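## Task

The north pallet sits near the -y end of the track and is for route E4. The south pallet sits near the +y end and is for route K9. Each case shows its route code on a label, either on its lid or on the side that faces the track. Each pallet holds exactly one case coded for the other pallet. Exchange those two cases so each ends on the pallet matching its code, with every case lid up. A case may rest on the table beside the middle of the track along the way. No case may overhang its pallet's edge by more than about a finger's width. A case that falls to the floor may be picked up again but must finish lid up. At the end the tools must have released everything and moved away. Nothing may count as placed if only the robot is holding it there.

## Robot and tools

ROBOT. Two UR20-style arms, left_arm and right_arm, each carries a four-cup vacuum tool and rides its own carriage on one shared track along y at x = 0. left_rail carries left_arm on the +y half (position_m 0.6 to 3 m). right_rail carries right_arm on the -y half (position_m -3 to -0.6 m). Each arm base sits at x = 0, y = carriage position, z = 0.04 m, facing +x. The names left and right are only labels, not image sides. The north pallet is near the -y end (right_arm side), the south pallet near the +y end (left_arm side).

SCENE FRAME. Fixed to the table: table top z = 0, +z up, +x the direction the arms face, +y to their left, y = 0 at mid-track. The table starts at x = 0.50 and only spans y -0.90 to 0.90; beyond that the floor is 0.53 m lower. Reported cup-point poses (position in m, quaternion wxyz) and velocities use this frame, but may be off somewhat at long reach.

TOOL GEOMETRY. The cup point is the centre of the four cup rims; cups point along its own +z. Cups sit at x = -62/+62 mm and y = -104.5 mm (channel a) and +104.5 mm (channel b) in cup-point axes; the set spans 227 x 312 mm. Each cup is 103 mm across. Both cups of a channel must seal on smooth flat surface, fully inside the case edges, or that channel holds nothing. Cardboard leaks, giving lower readings.

execute_actions(actions). A list of actions run in sequence; an empty list just returns state and images. Each action may have:
- rows: 1 to 15 rows, each exactly 16 numbers in [-1, 1], one row per 1/30 s step. Order: left dx, dy, dz, rx, ry, rz, left suction_a, suction_b, then the same eight for the right arm. Always send all 16 even if one arm idles. dx..rz are an offset target, in the cup point's own axes, from that cup point's measured pose at the start of the action (for a call's first action, the last reported pose). Every row is relative to that same start pose, not to the prior row. Scale: 1.0 = 0.6 m or 180 degrees; rx, ry, rz form one rotation vector. Suction values: above 0.01 is on, 0 is off; they latch, so resend the current values to keep them.
- steps: 1 to 450 control steps (default 15), at least the number of rows. After the last row the arm keeps heading to that row's target.
- until: stop conditions on reported fields, e.g. {"right_rail": {"position_status": ["!=", "moving"]}} or {"all": {"status": "ended"}}; numbers need a comparison (=, !=, <, <=, >, >=). It ends the action but does not halt motion.
- left_rail / right_rail: position_m (absolute stand point, metres), speed_m_s (0.01 to 1, starts at 1, persists), or stop: true. Any out-of-range value or unknown name rejects the whole call.
Each step the target is clipped to 100 mm and 16 degrees from the measured pose, so ramp offsets gradually (e.g. +0.01 per row = 6 mm per step) to avoid shaking a case loose. Joints are speed-limited; after big moves check whether the arm arrived and send the remainder.

CARRIAGES. Rows never move a carriage. Send position_m, then wait on position_status != moving before placing the tool precisely. Carriage motion shifts the tool with it. Statuses: done, moving, stopped, contact_stop (blocked, may roll back), time_out, stopped_with_arm (own arm was held back or faulted; send followable rows then resend), stopped_for_other_arm (clearance check; move arms apart, wait 30 steps, resend). position_answer not_taken means resend once stationary.

RESULTS. State lines give each cup point pose and velocity, Hand target lines, joint positions (rail m, then six joints in rad), wrist force/torque in tool axes (offset up to ~10 N, saturates ~200 N), suction_measured_a/b (near 0 = no seal, 0.83+ airtight; settles within ~1.3 s) and part_present_a/b. 'pose unreachable' means the clearance check altered or blocked that arm's command.

zoom_image(camera, region): closer look at [x0, y0, x1, y1] pixels (max 504 x 504) of the latest image of cam_high, cam_low, cam_pallet_north, cam_pallet_south, cam_left_wrist or cam_right_wrist. Use it to read route labels. In both pallet cameras +y runs roughly rightward.

read_manual(section): licence texts only; moves nothing.

finished_scene(scene): ends scene 1 or 2 irreversibly after the last command is held; call only once the swap is complete and both tools have released and withdrawn.

PICK AND PLACE. Press the cups flat on the lid, turn channels on, wait for the reading to settle, lift gently. To release: lower in tiny steps until the case touches its support, then in one action turn both channels off and retract along the tool axis. Cups sealed on the table pin the tool; switch that channel off. For handover between arms: set the case down, giver's suction off before receiver's on, giver lifts well clear.

AVOID. Arm-to-arm collisions or pressing (any part, including held cases) can end the run. Contact force of 400 N or joint torque at the load limits (pan/lift 671, elbow 394, wrists 97.3 N m) stops the arm for 10 s. With a part detected the controller assumes 11.5 kg. Don't drop, slam or push cases off the work area, and keep cases within pallet edges.

Each tool is called after ">>>" by a JSON object that holds its "method" and its "body", one argument or row to a line.

## Session

>>> {"method": "execute_actions", "body": {
  "actions": []
}}

Scene clock: 0.00 s.
left_arm: end_effector_position=(+0.8502, +2.0551, +0.4416) suction_measured_a=0.00 part_present_a=0 suction_measured_b=0.00 part_present_b=0 end_effector_quat_wxyz=(+0.000, +0.000, +1.000, -0.000) end_effector_velocity=(+0.000, -0.000, -0.000) end_effector_angular_velocity=(+0.000, +0.000, -0.000) | right_arm: end_effector_position=(+0.8498, -2.2479, +0.4389) suction_measured_a=0.00 part_present_a=0 suction_measured_b=0.00 part_present_b=0 end_effector_quat_wxyz=(-0.001, -0.000, +1.000, +0.001) end_effector_velocity=(-0.000, +0.000, +0.000) end_effector_angular_velocity=(-0.000, -0.000, +0.000)
Joint positions: left_arm=[ 2.056 -0.24  -1.499  2.091 -2.163 -1.571  1.332] | right_arm=[-2.25  -0.237 -1.497  2.092 -2.164 -1.57   1.333]
Joint velocities: left_arm=[ 0. -0.  0. -0.  0. -0.  0.] | right_arm=[ 0.  0. -0.  0. -0.  0. -0.]
Wrist force (N, on the end effector, along its own x y z axes, offset not removed): no reading
Wrist torque (N m, same axes, about the end effector's origin, offset not removed): no reading
Hand target (left_arm): +0.850, +2.055, +0.442; +0.000, +0.000, +1.000, -0.000
Hand target (right_arm): +0.850, -2.248, +0.439; -0.001, -0.000, +1.000, +0.001
left_rail: position_m=2.056 position_m_goal=2.056 speed_m_s=1.00 position_status=done position_answer=taken refusals=0
right_rail: position_m=-2.250 position_m_goal=-2.250 speed_m_s=1.00 position_status=done position_answer=taken refusals=0

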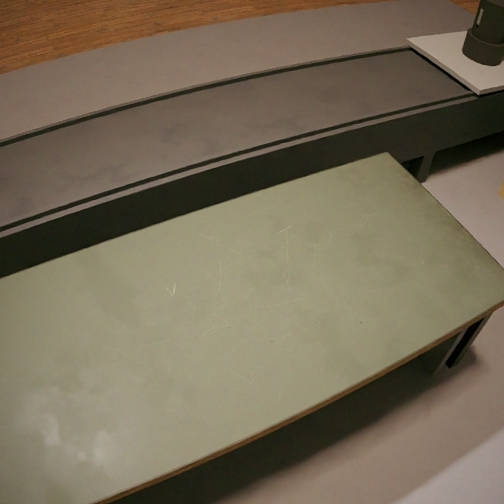

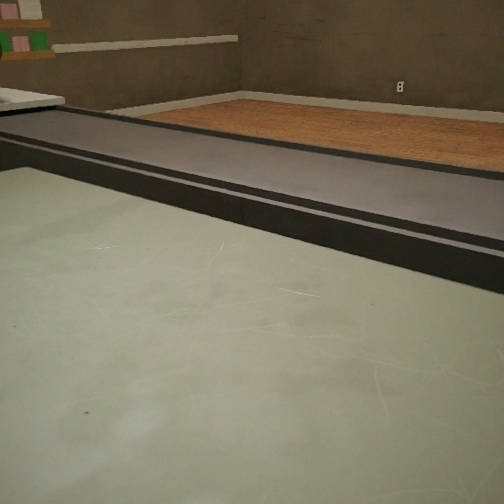

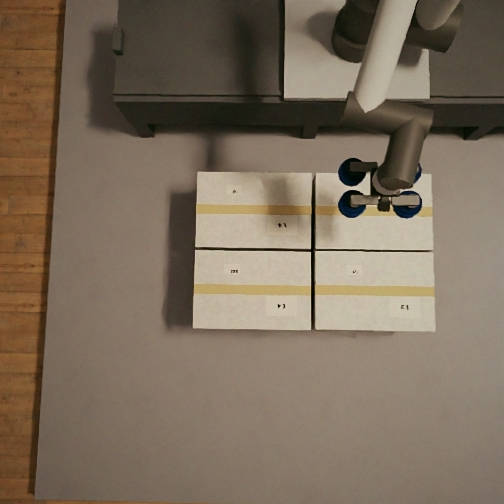

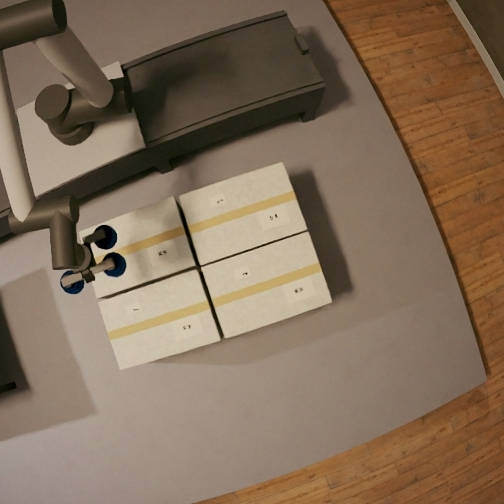

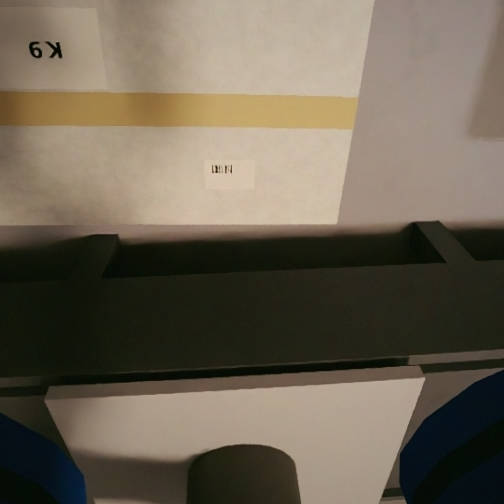

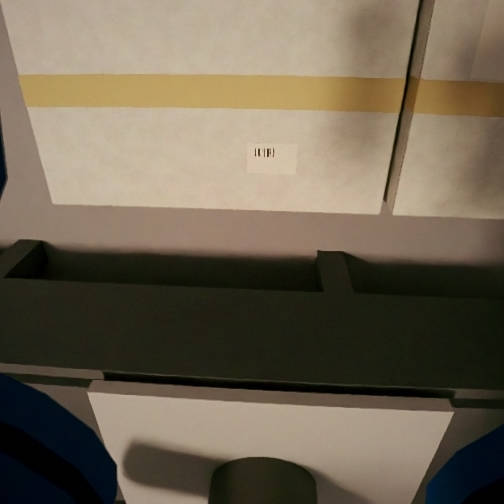

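>>> {"method": "zoom_image", "body": {
  "camera": "cam_pallet_north",
  "region": [180, 160, 450, 340]
}}

>>> {"method": "zoom_image", "body": {
  "camera": "cam_pallet_south",
  "region": [70, 150, 340, 380]
}}

Region (180, 160, 450, 340) of cam_pallet_north's 504x504 image, scaled by 1.867, with more detail than that image has.

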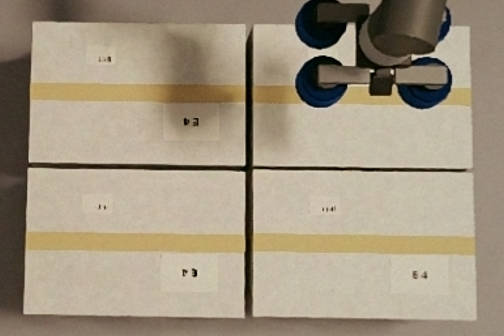

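Region (70, 150, 340, 380) of cam_pallet_south's 504x504 image, scaled by 1.867, with more detail than that image has; it fills the top 429 rows of this view, and the rest is white.

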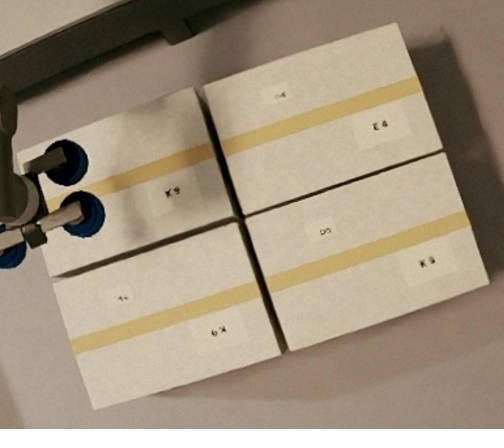

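>>> {"method": "zoom_image", "body": {
  "camera": "cam_pallet_north",
  "region": [260, 205, 430, 325]
}}

>>> {"method": "zoom_image", "body": {
  "camera": "cam_pallet_south",
  "region": [140, 190, 320, 340]
}}

>>> {"method": "execute_actions", "body": {
  "actions": [
    {"rows":[[0,0,-0.3,0,0,0,0,0,-0.5,0,-0.3,0,0,0,0,0]],"steps":90}
  ]
}}

Region (260, 205, 430, 325) of cam_pallet_north's 504x504 image, scaled by 2.965, with more detail than that image has; it fills the top 356 rows of this view, and the rest is white.

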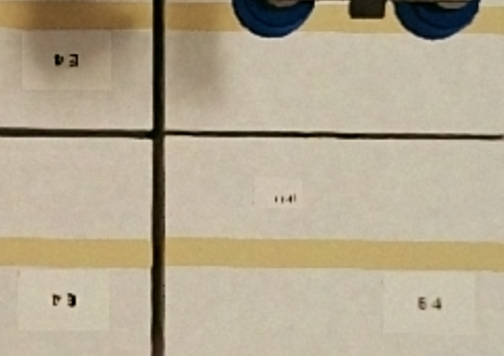

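Region (140, 190, 320, 340) of cam_pallet_south's 504x504 image, scaled by 2.800, with more detail than that image has.

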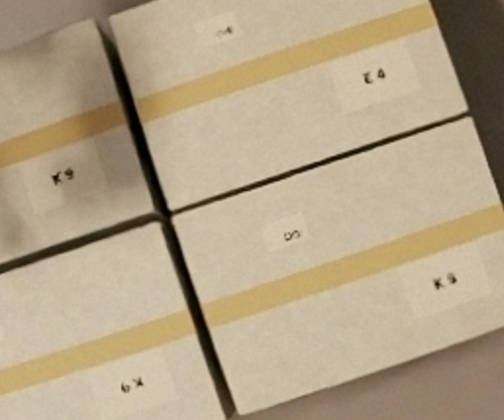

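Scene clock: 16.60 s.
left_arm: end_effector_position=(+0.8498, +2.0552, +0.6217) suction_measured_a=0.00 part_present_a=0 suction_measured_b=0.00 part_present_b=0 end_effector_quat_wxyz=(+0.000, +0.000, +1.000, -0.000) end_effector_velocity=(-0.000, +0.000, +0.000) end_effector_angular_velocity=(-0.000, -0.000, +0.000) | right_arm: end_effector_position=(+1.1500, -2.2475, +0.6186) suction_measured_a=0.00 part_present_a=0 suction_measured_b=0.00 part_present_b=0 end_effector_quat_wxyz=(-0.001, -0.000, +1.000, +0.001) end_effector_velocity=(+0.000, -0.000, -0.000) end_effector_angular_velocity=(+0.000, +0.000, +0.000)
Joint positions: left_arm=[ 2.056 -0.24  -1.601  1.919 -1.89  -1.571  1.332] | right_arm=[-2.25  -0.174 -1.253  1.514 -1.829 -1.57   1.396]
Joint velocities: left_arm=[ 0.  0. -0.  0. -0. -0. -0.] | right_arm=[ 0. -0.  0. -0.  0. -0. -0.]
Wrist force (N, on the end effector, along its own x y z axes, offset not removed): left_arm=[3.6 1.3 0.7] | right_arm=[-0.5 -0.3 -1.0]
Wrist torque (N m, same axes, about the end effector's origin, offset not removed): left_arm=[-0.22 -0.26 -0.16] | right_arm=[-0.03 0.15 0.33]
Hand target (left_arm): +0.850, +2.055, +0.622; +0.000, +0.000, +1.000, -0.000
Hand target (right_arm): +1.150, -2.247, +0.619; -0.001, -0.000, +1.000, +0.001
Off the commanded pose (left_arm): 0.000 m, 0 deg.
Off the commanded pose (right_arm): 0.001 m, 0 deg.
left_rail: position_m=2.056 position_m_goal=2.056 speed_m_s=1.00 position_status=done position_answer=taken refusals=0
right_rail: position_m=-2.250 position_m_goal=-2.250 speed_m_s=1.00 position_status=done position_answer=taken refusals=0
camera_calibration (this result's frames):
cam_left_wrist: T_world_to_cam=[[-0.0110028, -0.997121, 0.0750203, 2.0091], [-0.820993, 0.0518374, 0.568579, 0.255532], [-0.570832, -0.0553352, -0.8192, 1.2027], [0, 0, 0, 1]] pos_world=[0.918434, 2.05662, 0.689238]
cam_right_wrist: T_world_to_cam=[[0.00465679, -0.996785, -0.0799831, -2.19183], [-0.853641, -0.0456219, 0.51886, 0.580799], [-0.520842, 0.0658606, -0.851109, 1.37095], [0, 0, 0, 1]] pos_world=[1.22005, -2.24858, 0.690166]

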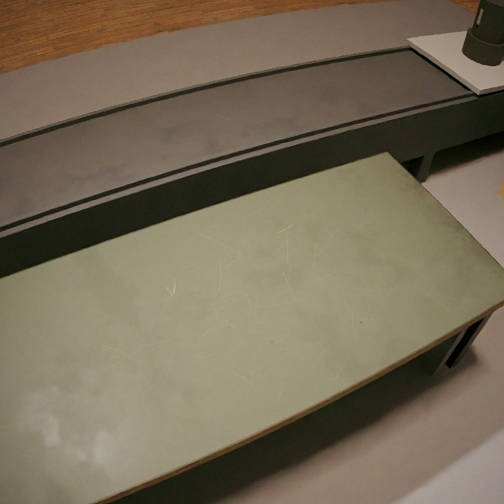

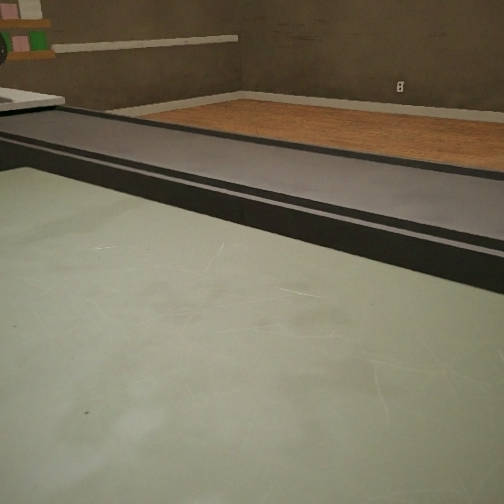

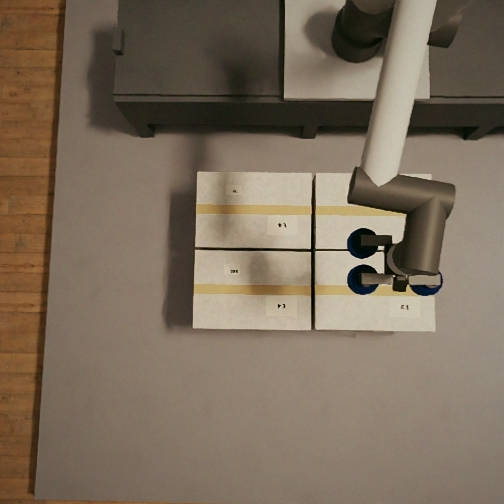

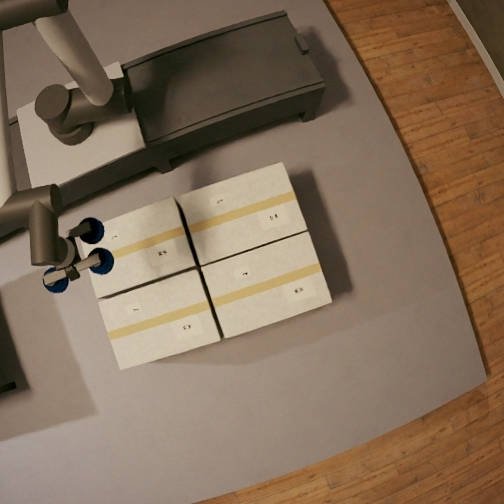

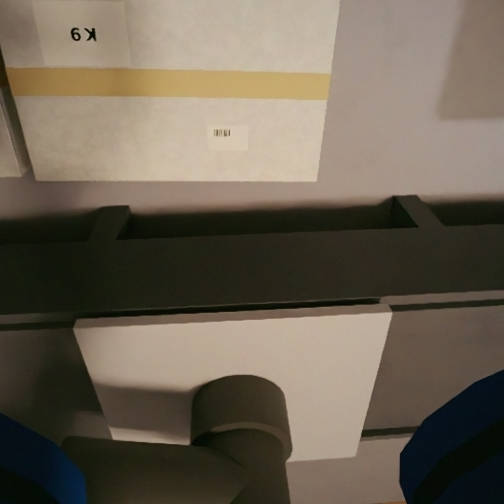

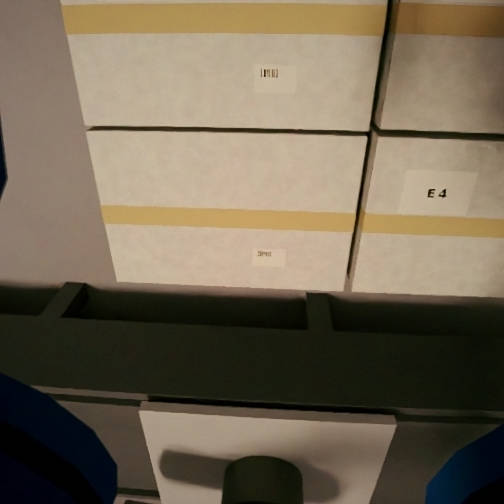

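>>> {"method": "execute_actions", "body": {
  "actions": [
    {"left_rail":{"position_m":2.733},"right_rail":{"position_m":-2.11},"rows":[[0.02,0,0,0,0,0,0,0,0.59,0,0,0,0,0,0,0]],"steps":75},
    {"rows":[[0,0,0.95,0,0,0,0,0,0,0,0.95,0,0,0,0,0]],"steps":120}
  ]
}}

Scene clock: 43.23 s.
left_arm: end_effector_position=(+0.8389, +2.7321, +0.0511) suction_measured_a=0.00 part_present_a=0 suction_measured_b=0.00 part_present_b=0 end_effector_quat_wxyz=(+0.000, +0.000, +1.000, -0.000) end_effector_velocity=(+0.000, +0.000, +0.000) end_effector_angular_velocity=(+0.000, -0.000, +0.000) | right_arm: end_effector_position=(+0.7954, -2.1081, +0.0490) suction_measured_a=0.00 part_present_a=0 suction_measured_b=0.00 part_present_b=0 end_effector_quat_wxyz=(-0.001, -0.000, +1.000, +0.001) end_effector_velocity=(-0.000, +0.000, -0.000) end_effector_angular_velocity=(+0.000, +0.000, +0.000)
Joint positions: left_arm=[ 2.733 -0.243 -1.062  2.304 -2.814 -1.571  1.328] | right_arm=[-2.11  -0.254 -1.081  2.366 -2.854 -1.57   1.316]
Joint velocities: left_arm=[ 0.  0. -0. -0.  0.  0. -0.] | right_arm=[ 0.  0.  0. -0.  0. -0. -0.]
Wrist force (N, on the end effector, along its own x y z axes, offset not removed): left_arm=[7.2 -3.1 -2.8] | right_arm=[-1.3 1.4 -2.8]
Wrist torque (N m, same axes, about the end effector's origin, offset not removed): left_arm=[-0.85 -0.71 -0.09] | right_arm=[0.28 0.33 0.23]
Hand target (left_arm): +0.839, +2.732, +0.051; +0.000, +0.000, +1.000, -0.000
Hand target (right_arm): +0.795, -2.108, +0.049; -0.001, -0.000, +1.000, +0.001
Off the commanded pose (left_arm): 0.001 m, 0 deg.
Off the commanded pose (right_arm): 0.001 m, 0 deg.
left_rail: position_m=2.733 position_m_goal=2.733 speed_m_s=1.00 position_status=done position_answer=taken refusals=0
right_rail: position_m=-2.110 position_m_goal=-2.110 speed_m_s=1.00 position_status=done position_answer=taken refusals=0
camera_calibration (this result's frames):
cam_left_wrist: T_world_to_cam=[[-0.0110114, -0.997121, 0.075025, 2.72672], [-0.820991, 0.0518474, 0.568583, 0.535917], [-0.570835, -0.055334, -0.819198, 0.766549], [0, 0, 0, 1]] pos_world=[0.907581, 2.7335, 0.11867]
cam_right_wrist: T_world_to_cam=[[0.00466577, -0.996774, -0.0801296, -2.09683], [-0.853701, -0.0456982, 0.518755, 0.579856], [-0.520743, 0.0659863, -0.85116, 0.692521], [0, 0, 0, 1]] pos_world=[0.865432, -2.10926, 0.120625]

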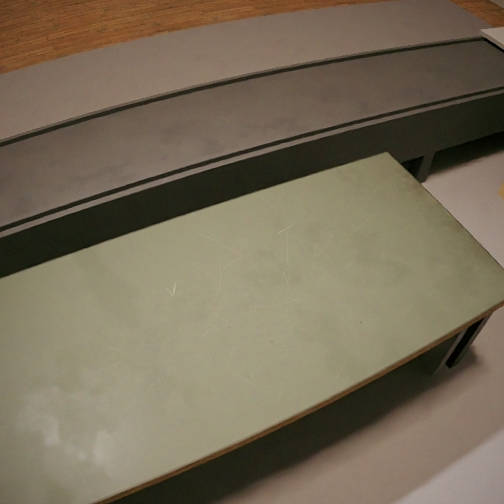

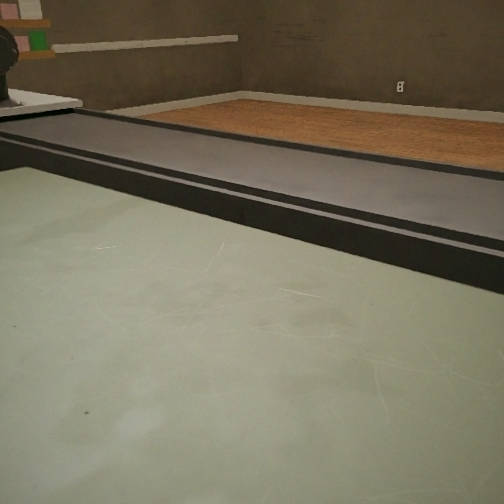

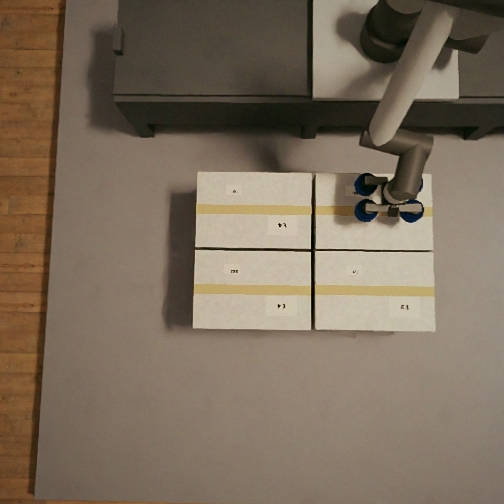

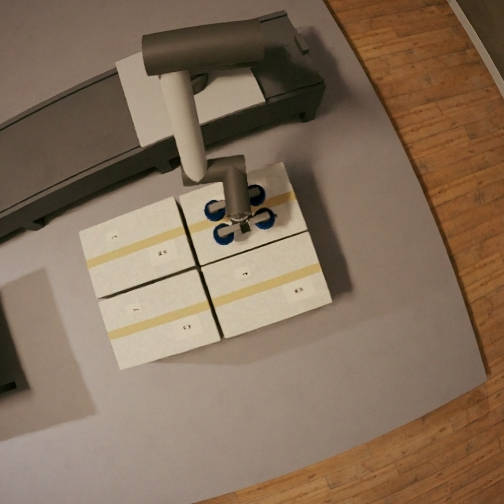

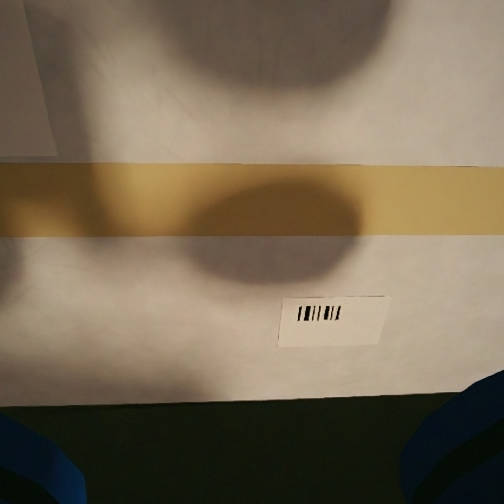

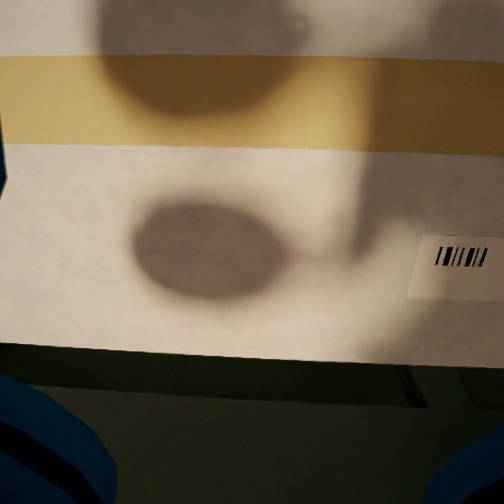

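>>> {"method": "execute_actions", "body": {
  "actions": [
    {"rows":[[0.07,0,0.2,0,0,0,1,1,-0.053,0,0.2,0,0,0,1,1]],"steps":40},
    {"rows":[[0,0,0.075,0,0,0,1,1,0,0,0.075,0,0,0,1,1]],"steps":60}
  ]
}}

Scene clock: 57.70 s.
left_arm: end_effector_position=(+0.7971, +2.7320, -0.1142) suction_measured_a=0.83 part_present_a=1 suction_measured_b=0.83 part_present_b=1 end_effector_quat_wxyz=(+0.000, +0.000, +1.000, -0.000) end_effector_velocity=(-0.000, +0.000, -0.000) end_effector_angular_velocity=(-0.000, +0.000, +0.000) | right_arm: end_effector_position=(+0.8270, -2.1081, -0.1159) suction_measured_a=0.90 part_present_a=1 suction_measured_b=0.90 part_present_b=1 end_effector_quat_wxyz=(-0.001, -0.000, +1.000, +0.001) end_effector_velocity=(-0.000, +0.000, -0.000) end_effector_angular_velocity=(+0.000, +0.000, +0.000)
Joint positions: left_arm=[ 2.733 -0.256 -0.813  2.357 -3.116 -1.571  1.315] | right_arm=[-2.11  -0.244 -0.809  2.313 -3.073 -1.57   1.326]
Joint velocities: left_arm=[ 0.  0.  0. -0.  0. -0. -0.] | right_arm=[ 0. -0.  0. -0.  0. -0. -0.]
Wrist force (N, on the end effector, along its own x y z axes, offset not removed): left_arm=[0.2 -0.2 57.0] | right_arm=[-2.6 -2.6 15.5]
Wrist torque (N m, same axes, about the end effector's origin, offset not removed): left_arm=[-5.00 -0.88 -0.10] | right_arm=[-10.82 0.08 0.40]
Hand target (left_arm): +0.797, +2.732, -0.114; +0.000, +0.000, +1.000, -0.000
Hand target (right_arm): +0.827, -2.108, -0.116; -0.001, -0.000, +1.000, +0.001
Off the commanded pose (left_arm): 0.000 m, 0 deg.
Off the commanded pose (right_arm): 0.000 m, 0 deg.
left_rail: position_m=2.733 position_m_goal=2.733 speed_m_s=1.00 position_status=done position_answer=taken refusals=0
right_rail: position_m=-2.110 position_m_goal=-2.110 speed_m_s=1.00 position_status=done position_answer=taken refusals=0
camera_calibration (this result's frames):
cam_left_wrist: T_world_to_cam=[[-0.0110104, -0.99712, 0.0750363, 2.7386], [-0.820992, 0.0518529, 0.56858, 0.595589], [-0.570834, -0.0553439, -0.819198, 0.607314], [0, 0, 0, 1]] pos_world=[0.865802, 2.73344, -0.0466233]
cam_right_wrist: T_world_to_cam=[[0.0046491, -0.996773, -0.0801367, -2.11014], [-0.853703, -0.0456875, 0.518753, 0.692478], [-0.52074, 0.0660011, -0.85116, 0.568596], [0, 0, 0, 1]] pos_world=[0.897071, -2.10922, -0.044358]

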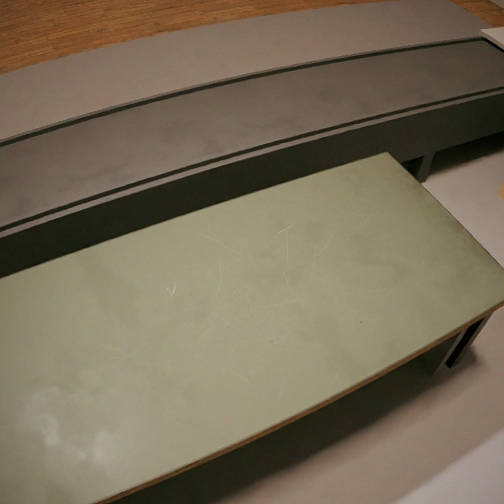

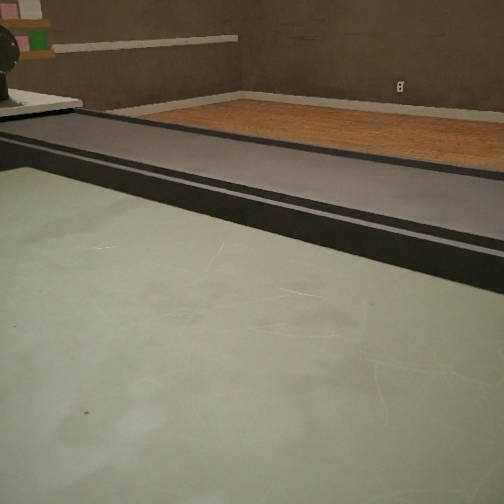

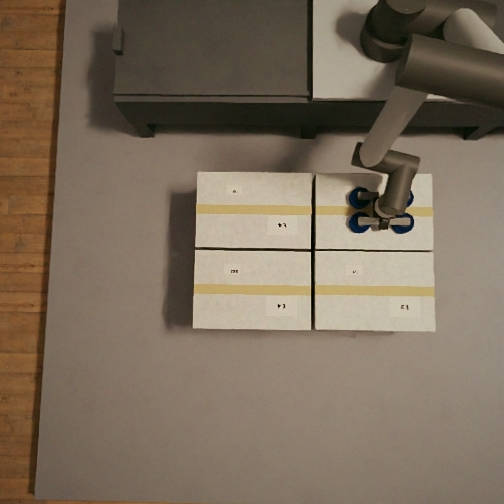

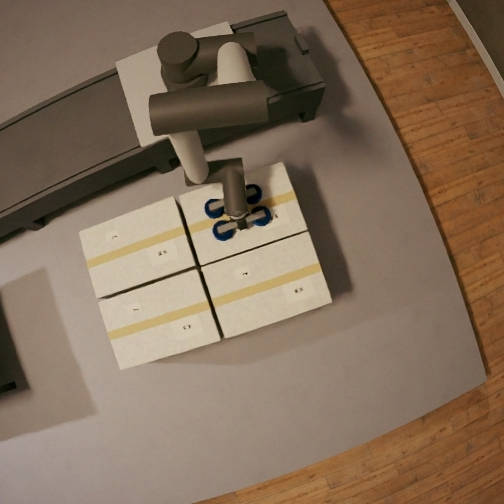

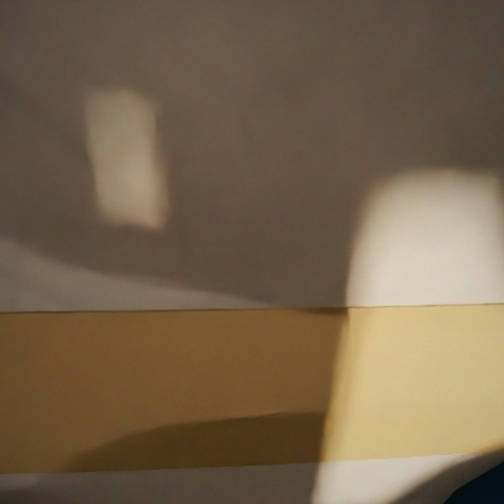

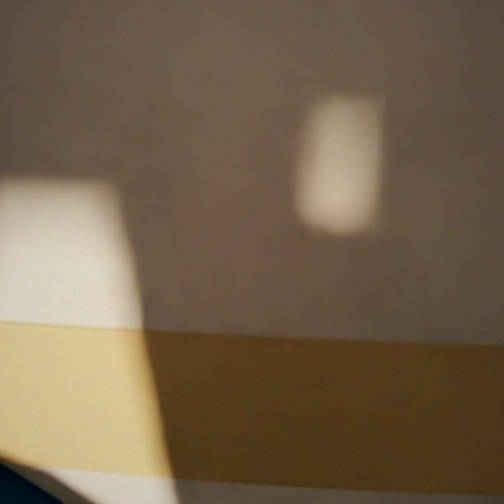

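>>> {"method": "execute_actions", "body": {
  "actions": [
    {"rows":[[0,0,-0.02,0,0,0,1,1,0,0,-0.02,0,0,0,1,1],[0,0,-0.05,0,0,0,1,1,0,0,-0.05,0,0,0,1,1],[0,0,-0.8,0,0,0,1,1,0,0,-0.8,0,0,0,1,1]],"steps":120},
    {"rows":[[0,0,-0.5,0,0,0,1,1,0,0,-0.5,0,0,0,1,1]],"steps":70},
    {"left_rail":{"position_m":0.6,"speed_m_s":0.6},"right_rail":{"position_m":-1.6,"speed_m_s":0.6},"steps":200,"until":{"left_rail":{"position_status":["!=","moving"]}}}
  ]
}}

Scene clock: 72.73 s.
left_arm: end_effector_position=(+0.7957, +0.5991, +0.6666) suction_measured_a=0.83 part_present_a=1 suction_measured_b=0.83 part_present_b=1 end_effector_quat_wxyz=(+0.000, +0.000, +1.000, -0.000) end_effector_velocity=(+0.000, -0.002, -0.000) end_effector_angular_velocity=(+0.006, -0.002, +0.000) | right_arm: end_effector_position=(+0.8278, -1.5982, +0.6639) suction_measured_a=0.90 part_present_a=1 suction_measured_b=0.90 part_present_b=1 end_effector_quat_wxyz=(-0.001, -0.000, +1.000, +0.001) end_effector_velocity=(+0.000, -0.000, -0.000) end_effector_angular_velocity=(+0.000, +0.000, +0.000)
Joint positions: left_arm=[ 0.6   -0.256 -1.683  1.93  -1.818 -1.571  1.315] | right_arm=[-1.6   -0.244 -1.642  1.896 -1.823 -1.57   1.326]
Joint velocities: left_arm=[-0.004 -0.     0.    -0.     0.     0.006  0.   ] | right_arm=[ 0. -0.  0. -0.  0.  0. -0.]
Wrist force (N, on the end effector, along its own x y z axes, offset not removed): left_arm=[3.8 -29.4 55.5] | right_arm=[-3.5 0.0 12.4]
Wrist torque (N m, same axes, about the end effector's origin, offset not removed): left_arm=[-2.04 -1.57 -0.33] | right_arm=[-10.54 0.12 0.26]
Hand target (left_arm): +0.796, +0.599, +0.667; +0.000, +0.000, +1.000, -0.000
Hand target (right_arm): +0.828, -1.598, +0.664; -0.001, -0.000, +1.000, +0.001
Off the commanded pose (left_arm): 0.000 m, 0 deg.
Off the commanded pose (right_arm): 0.000 m, 0 deg.
left_rail: position_m=0.600 position_m_goal=0.600 speed_m_s=0.60 position_status=done position_answer=taken refusals=0
right_rail: position_m=-1.600 position_m_goal=-1.600 speed_m_s=0.60 position_status=done position_answer=taken refusals=0
camera_calibration (this result's frames):
cam_left_wrist: T_world_to_cam=[[-0.0110235, -0.99711, 0.0751638, 0.553167], [-0.820943, 0.0519411, 0.568643, 0.260895], [-0.570904, -0.0554368, -0.819143, 1.12814], [0, 0, 0, 1]] pos_world=[0.864335, 0.600557, 0.73417]
cam_right_wrist: T_world_to_cam=[[0.00465879, -0.996773, -0.0801336, -1.53944], [-0.853709, -0.0456934, 0.518742, 0.311912], [-0.52073, 0.0659941, -0.851167, 1.19915], [0, 0, 0, 1]] pos_world=[0.897889, -1.59936, 0.735517]

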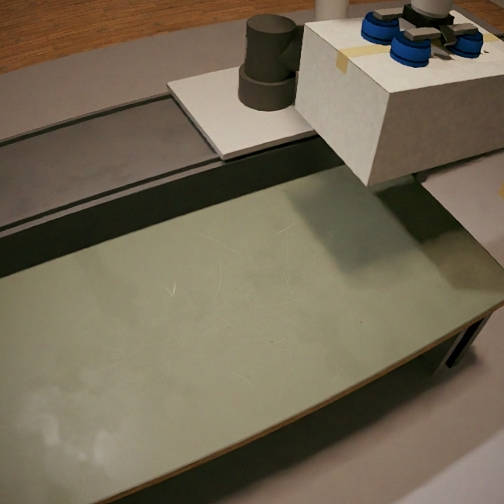

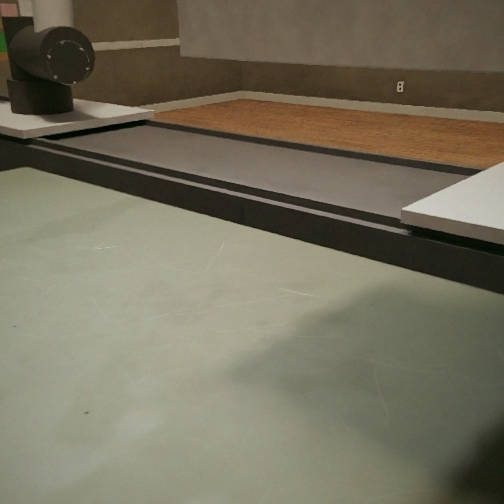

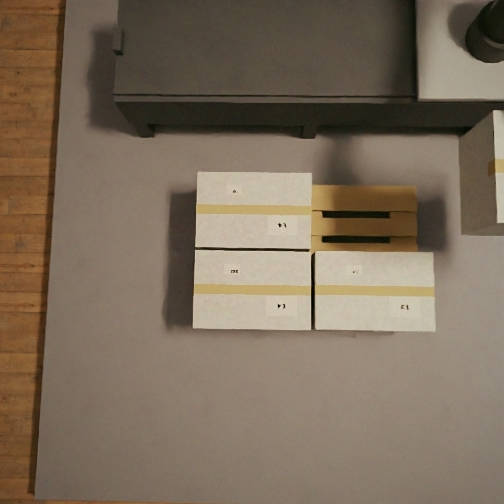

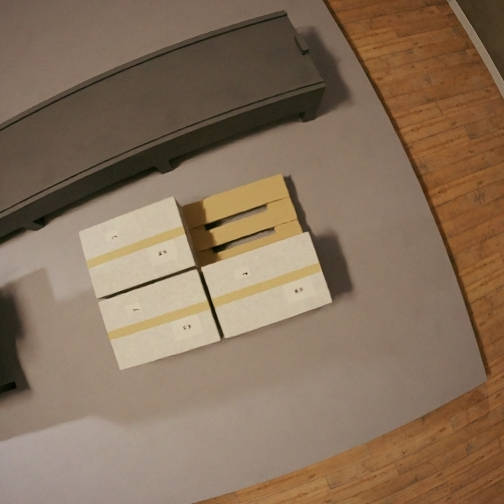

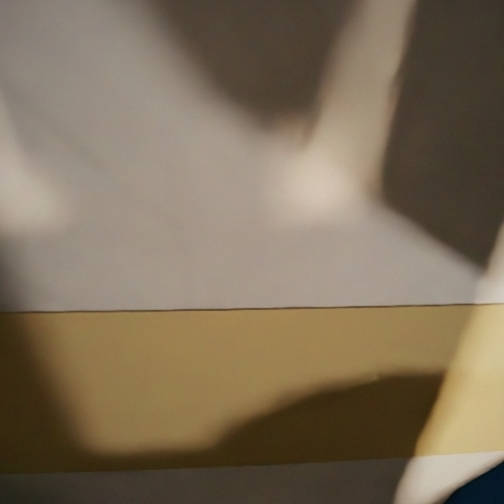

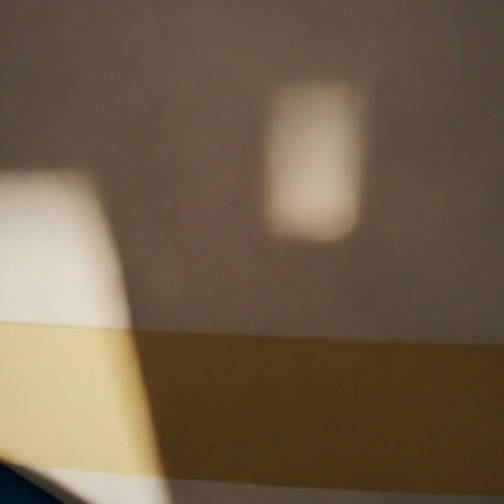

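>>> {"method": "execute_actions", "body": {
  "actions": [
    {"rows":[[0,-0.25,0,0,0,0,1,1,0,0,0,0,0,0,1,1],[0,-0.75,0,0,0,0,1,1,0,0,0,0,0,0,1,1]],"steps":90},
    {"rows":[[0,-0.75,0,0,0,0,1,1,0,0,0,0,0,0,1,1]],"steps":90},
    {"rows":[[0,0,0.6,0,0,0,1,1,0,0,0,0,0,0,1,1]],"steps":70},
    {"rows":[[0,0,0.045,0,0,0,1,1,0,0,0,0,0,0,1,1]],"steps":25}
  ]
}}

Scene clock: 88.50 s.
left_arm: end_effector_position=(+0.7954, -0.3012, +0.2801) suction_measured_a=0.83 part_present_a=1 suction_measured_b=0.83 part_present_b=1 end_effector_quat_wxyz=(+0.000, +0.000, +1.000, -0.000) end_effector_velocity=(-0.000, -0.000, -0.000) end_effector_angular_velocity=(-0.000, +0.000, -0.000) | right_arm: end_effector_position=(+0.8278, -1.5982, +0.6639) suction_measured_a=0.90 part_present_a=1 suction_measured_b=0.90 part_present_b=1 end_effector_quat_wxyz=(-0.001, -0.000, +1.000, +0.001) end_effector_velocity=(-0.000, -0.000, +0.000) end_effector_angular_velocity=(-0.000, -0.000, -0.000)
Joint positions: left_arm=[ 0.6   -1.016 -1.024  1.68  -2.228 -1.571  0.555] | right_arm=[-1.6   -0.244 -1.641  1.896 -1.823 -1.57   1.326]
Joint velocities: left_arm=[ 0.  0.  0.  0. -0. -0.  0.] | right_arm=[ 0. -0. -0.  0. -0. -0.  0.]
Wrist force (N, on the end effector, along its own x y z axes, offset not removed): left_arm=[2.8 -0.3 56.3] | right_arm=[-3.7 1.4 16.3]
Wrist torque (N m, same axes, about the end effector's origin, offset not removed): left_arm=[-4.91 -1.47 -0.22] | right_arm=[-10.25 0.21 0.27]
Hand target (left_arm): +0.795, -0.301, +0.280; +0.000, +0.000, +1.000, -0.000
Hand target (right_arm): +0.828, -1.598, +0.664; -0.001, -0.000, +1.000, +0.001
Off the commanded pose (left_arm): 0.000 m, 0 deg.
Off the commanded pose (right_arm): 0.000 m, 0 deg.
left_rail: position_m=0.600 position_m_goal=0.600 speed_m_s=0.60 position_status=done position_answer=taken refusals=0
right_rail: position_m=-1.600 position_m_goal=-1.600 speed_m_s=0.60 position_status=done position_answer=taken refusals=0
camera_calibration (this result's frames):
cam_left_wrist: T_world_to_cam=[[-0.0109801, -0.997088, 0.0754595, -0.31555], [-0.820665, 0.0521013, 0.569029, 0.526922], [-0.571304, -0.055679, -0.818848, 0.761601], [0, 0, 0, 1]] pos_world=[0.864067, -0.299679, 0.347613]
cam_right_wrist: T_world_to_cam=[[0.00465768, -0.996773, -0.0801367, -1.53944], [-0.853702, -0.0456949, 0.518753, 0.311907], [-0.520741, 0.0659967, -0.85116, 1.19916], [0, 0, 0, 1]] pos_world=[0.897894, -1.59936, 0.735506]

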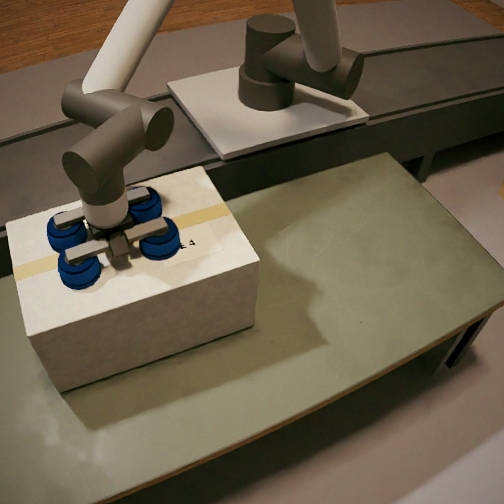

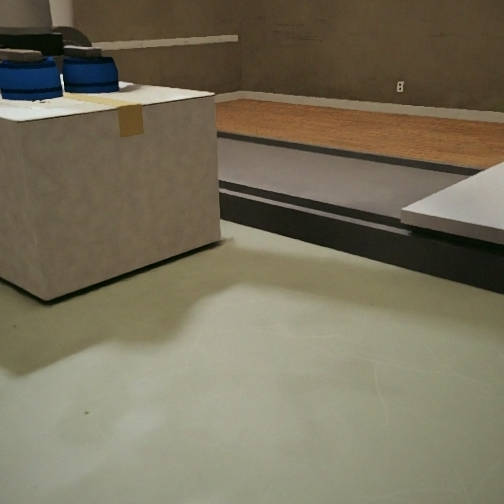

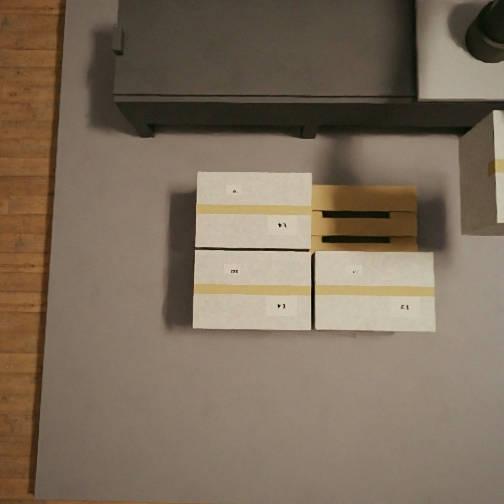

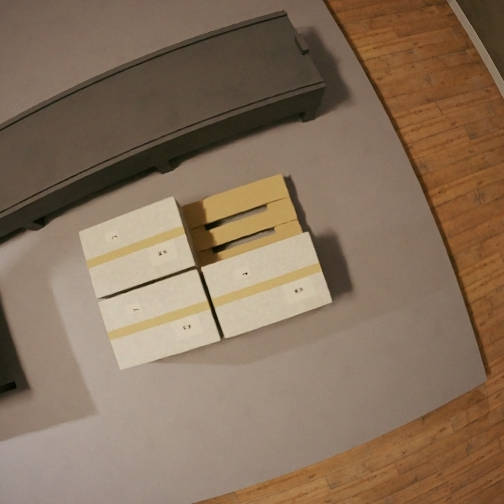

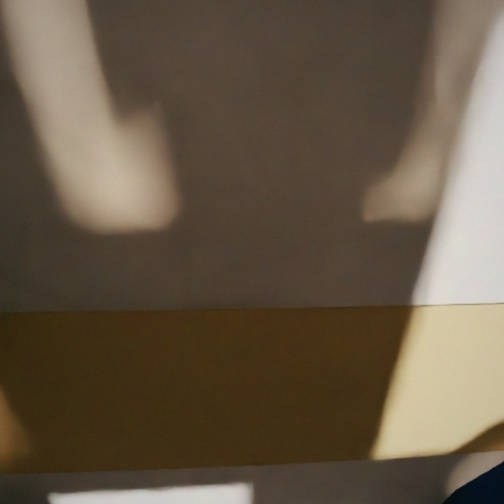

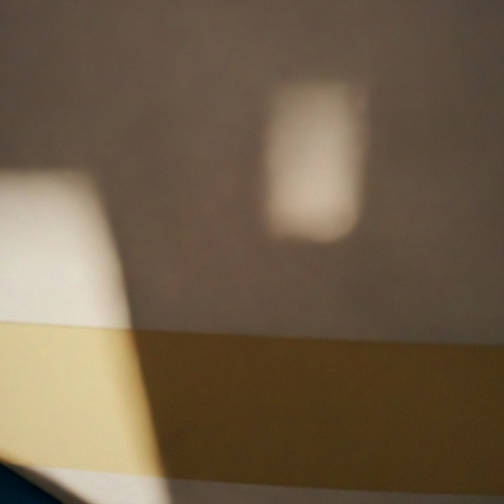

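>>> {"method": "execute_actions", "body": {
  "actions": [
    {"rows":[[0,0,0.02,0,0,0,1,1,0,0,0,0,0,0,1,1]],"steps":20}
  ]
}}

Scene clock: 91.23 s.
left_arm: end_effector_position=(+0.7955, -0.3014, +0.2692) suction_measured_a=0.83 part_present_a=1 suction_measured_b=0.83 part_present_b=1 end_effector_quat_wxyz=(+0.000, +0.000, +1.000, -0.001) end_effector_velocity=(-0.000, +0.000, -0.002) end_effector_angular_velocity=(+0.001, +0.001, +0.000) | right_arm: end_effector_position=(+0.8278, -1.5982, +0.6639) suction_measured_a=0.90 part_present_a=1 suction_measured_b=0.90 part_present_b=1 end_effector_quat_wxyz=(-0.001, -0.000, +1.000, +0.001) end_effector_velocity=(-0.000, +0.000, +0.000) end_effector_angular_velocity=(+0.000, -0.000, +0.000)
Joint positions: left_arm=[ 0.6   -1.016 -1.016  1.685 -2.242 -1.571  0.555] | right_arm=[-1.6   -0.244 -1.641  1.896 -1.823 -1.57   1.326]
Joint velocities: left_arm=[ 0.     0.     0.001  0.001 -0.001 -0.    -0.   ] | right_arm=[ 0.  0. -0. -0.  0.  0. -0.]
Wrist force (N, on the end effector, along its own x y z axes, offset not removed): left_arm=[30.3 45.2 -172.5] | right_arm=[-3.2 -0.6 15.3]
Wrist torque (N m, same axes, about the end effector's origin, offset not removed): left_arm=[2.19 -2.67 0.27] | right_arm=[-10.69 0.13 0.29]
Hand target (left_arm): +0.795, -0.301, +0.268; +0.000, +0.000, +1.000, -0.000
Hand target (right_arm): +0.828, -1.598, +0.664; -0.001, -0.000, +1.000, +0.001
Off the commanded pose (left_arm): 0.001 m, 0 deg.
Off the commanded pose (right_arm): 0.000 m, 0 deg.
left_rail: position_m=0.600 position_m_goal=0.600 speed_m_s=0.60 position_status=done position_answer=taken refusals=0
right_rail: position_m=-1.600 position_m_goal=-1.600 speed_m_s=0.60 position_status=done position_answer=taken refusals=0
camera_calibration (this result's frames):
cam_left_wrist: T_world_to_cam=[[-0.0110142, -0.997022, 0.0763233, -0.315113], [-0.820921, 0.0525969, 0.568614, 0.533694], [-0.570936, -0.0563925, -0.819056, 0.752251], [0, 0, 0, 1]] pos_world=[0.864137, -0.299824, 0.33672]
cam_right_wrist: T_world_to_cam=[[0.00465755, -0.996773, -0.0801369, -1.53944], [-0.853702, -0.0456949, 0.518753, 0.311907], [-0.52074, 0.065997, -0.85116, 1.19916], [0, 0, 0, 1]] pos_world=[0.897894, -1.59936, 0.735506]

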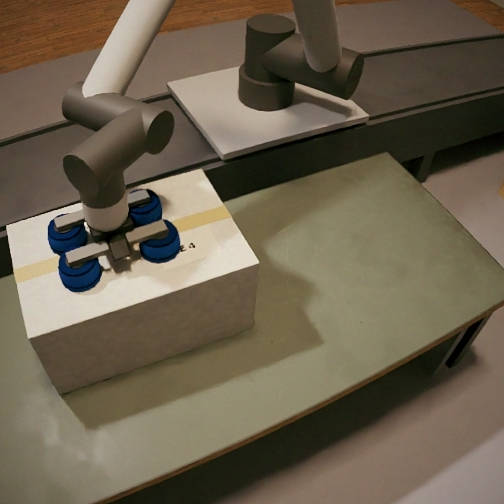

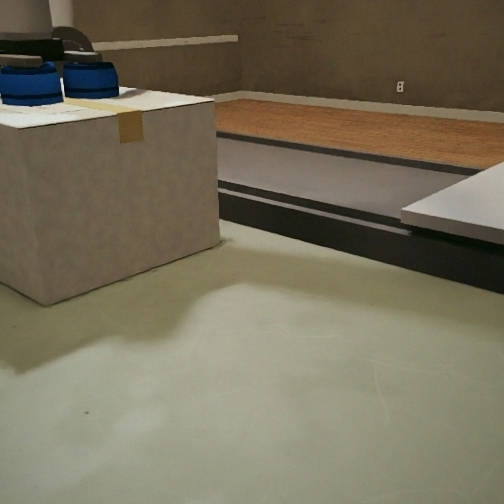

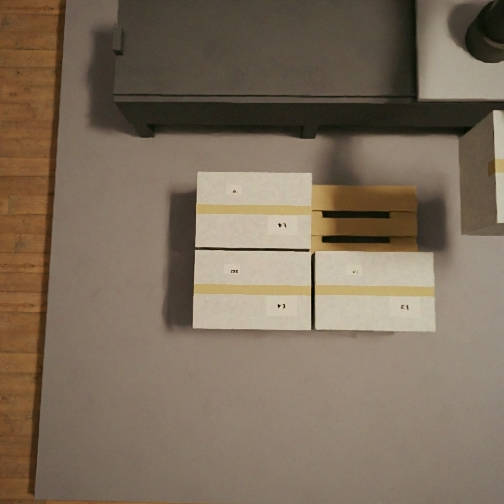

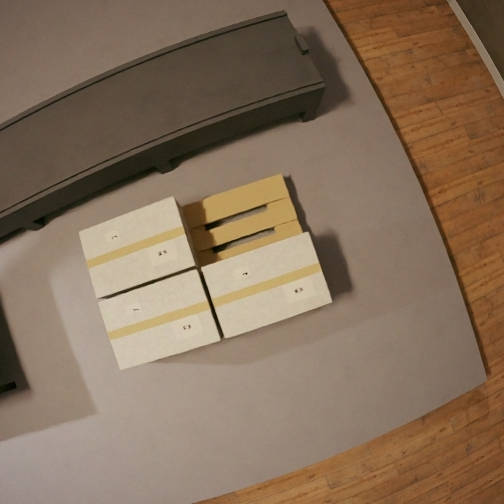

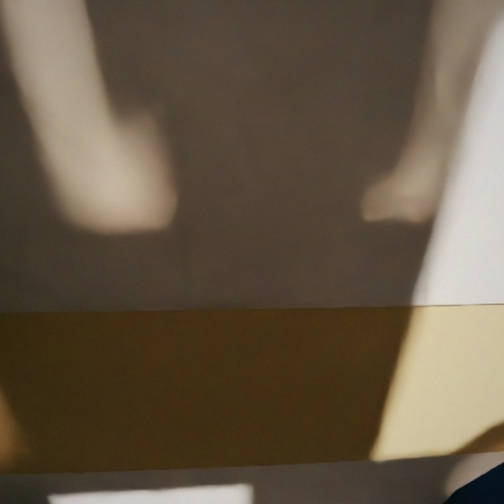

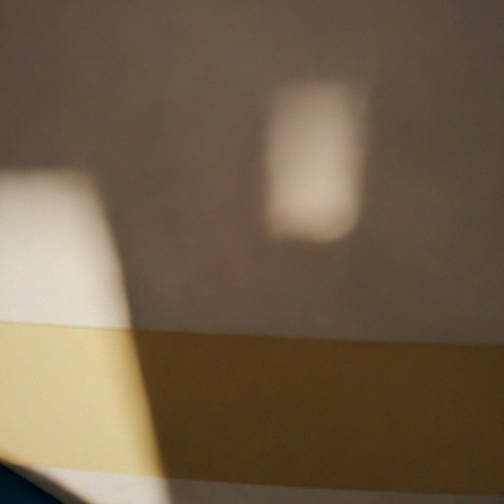

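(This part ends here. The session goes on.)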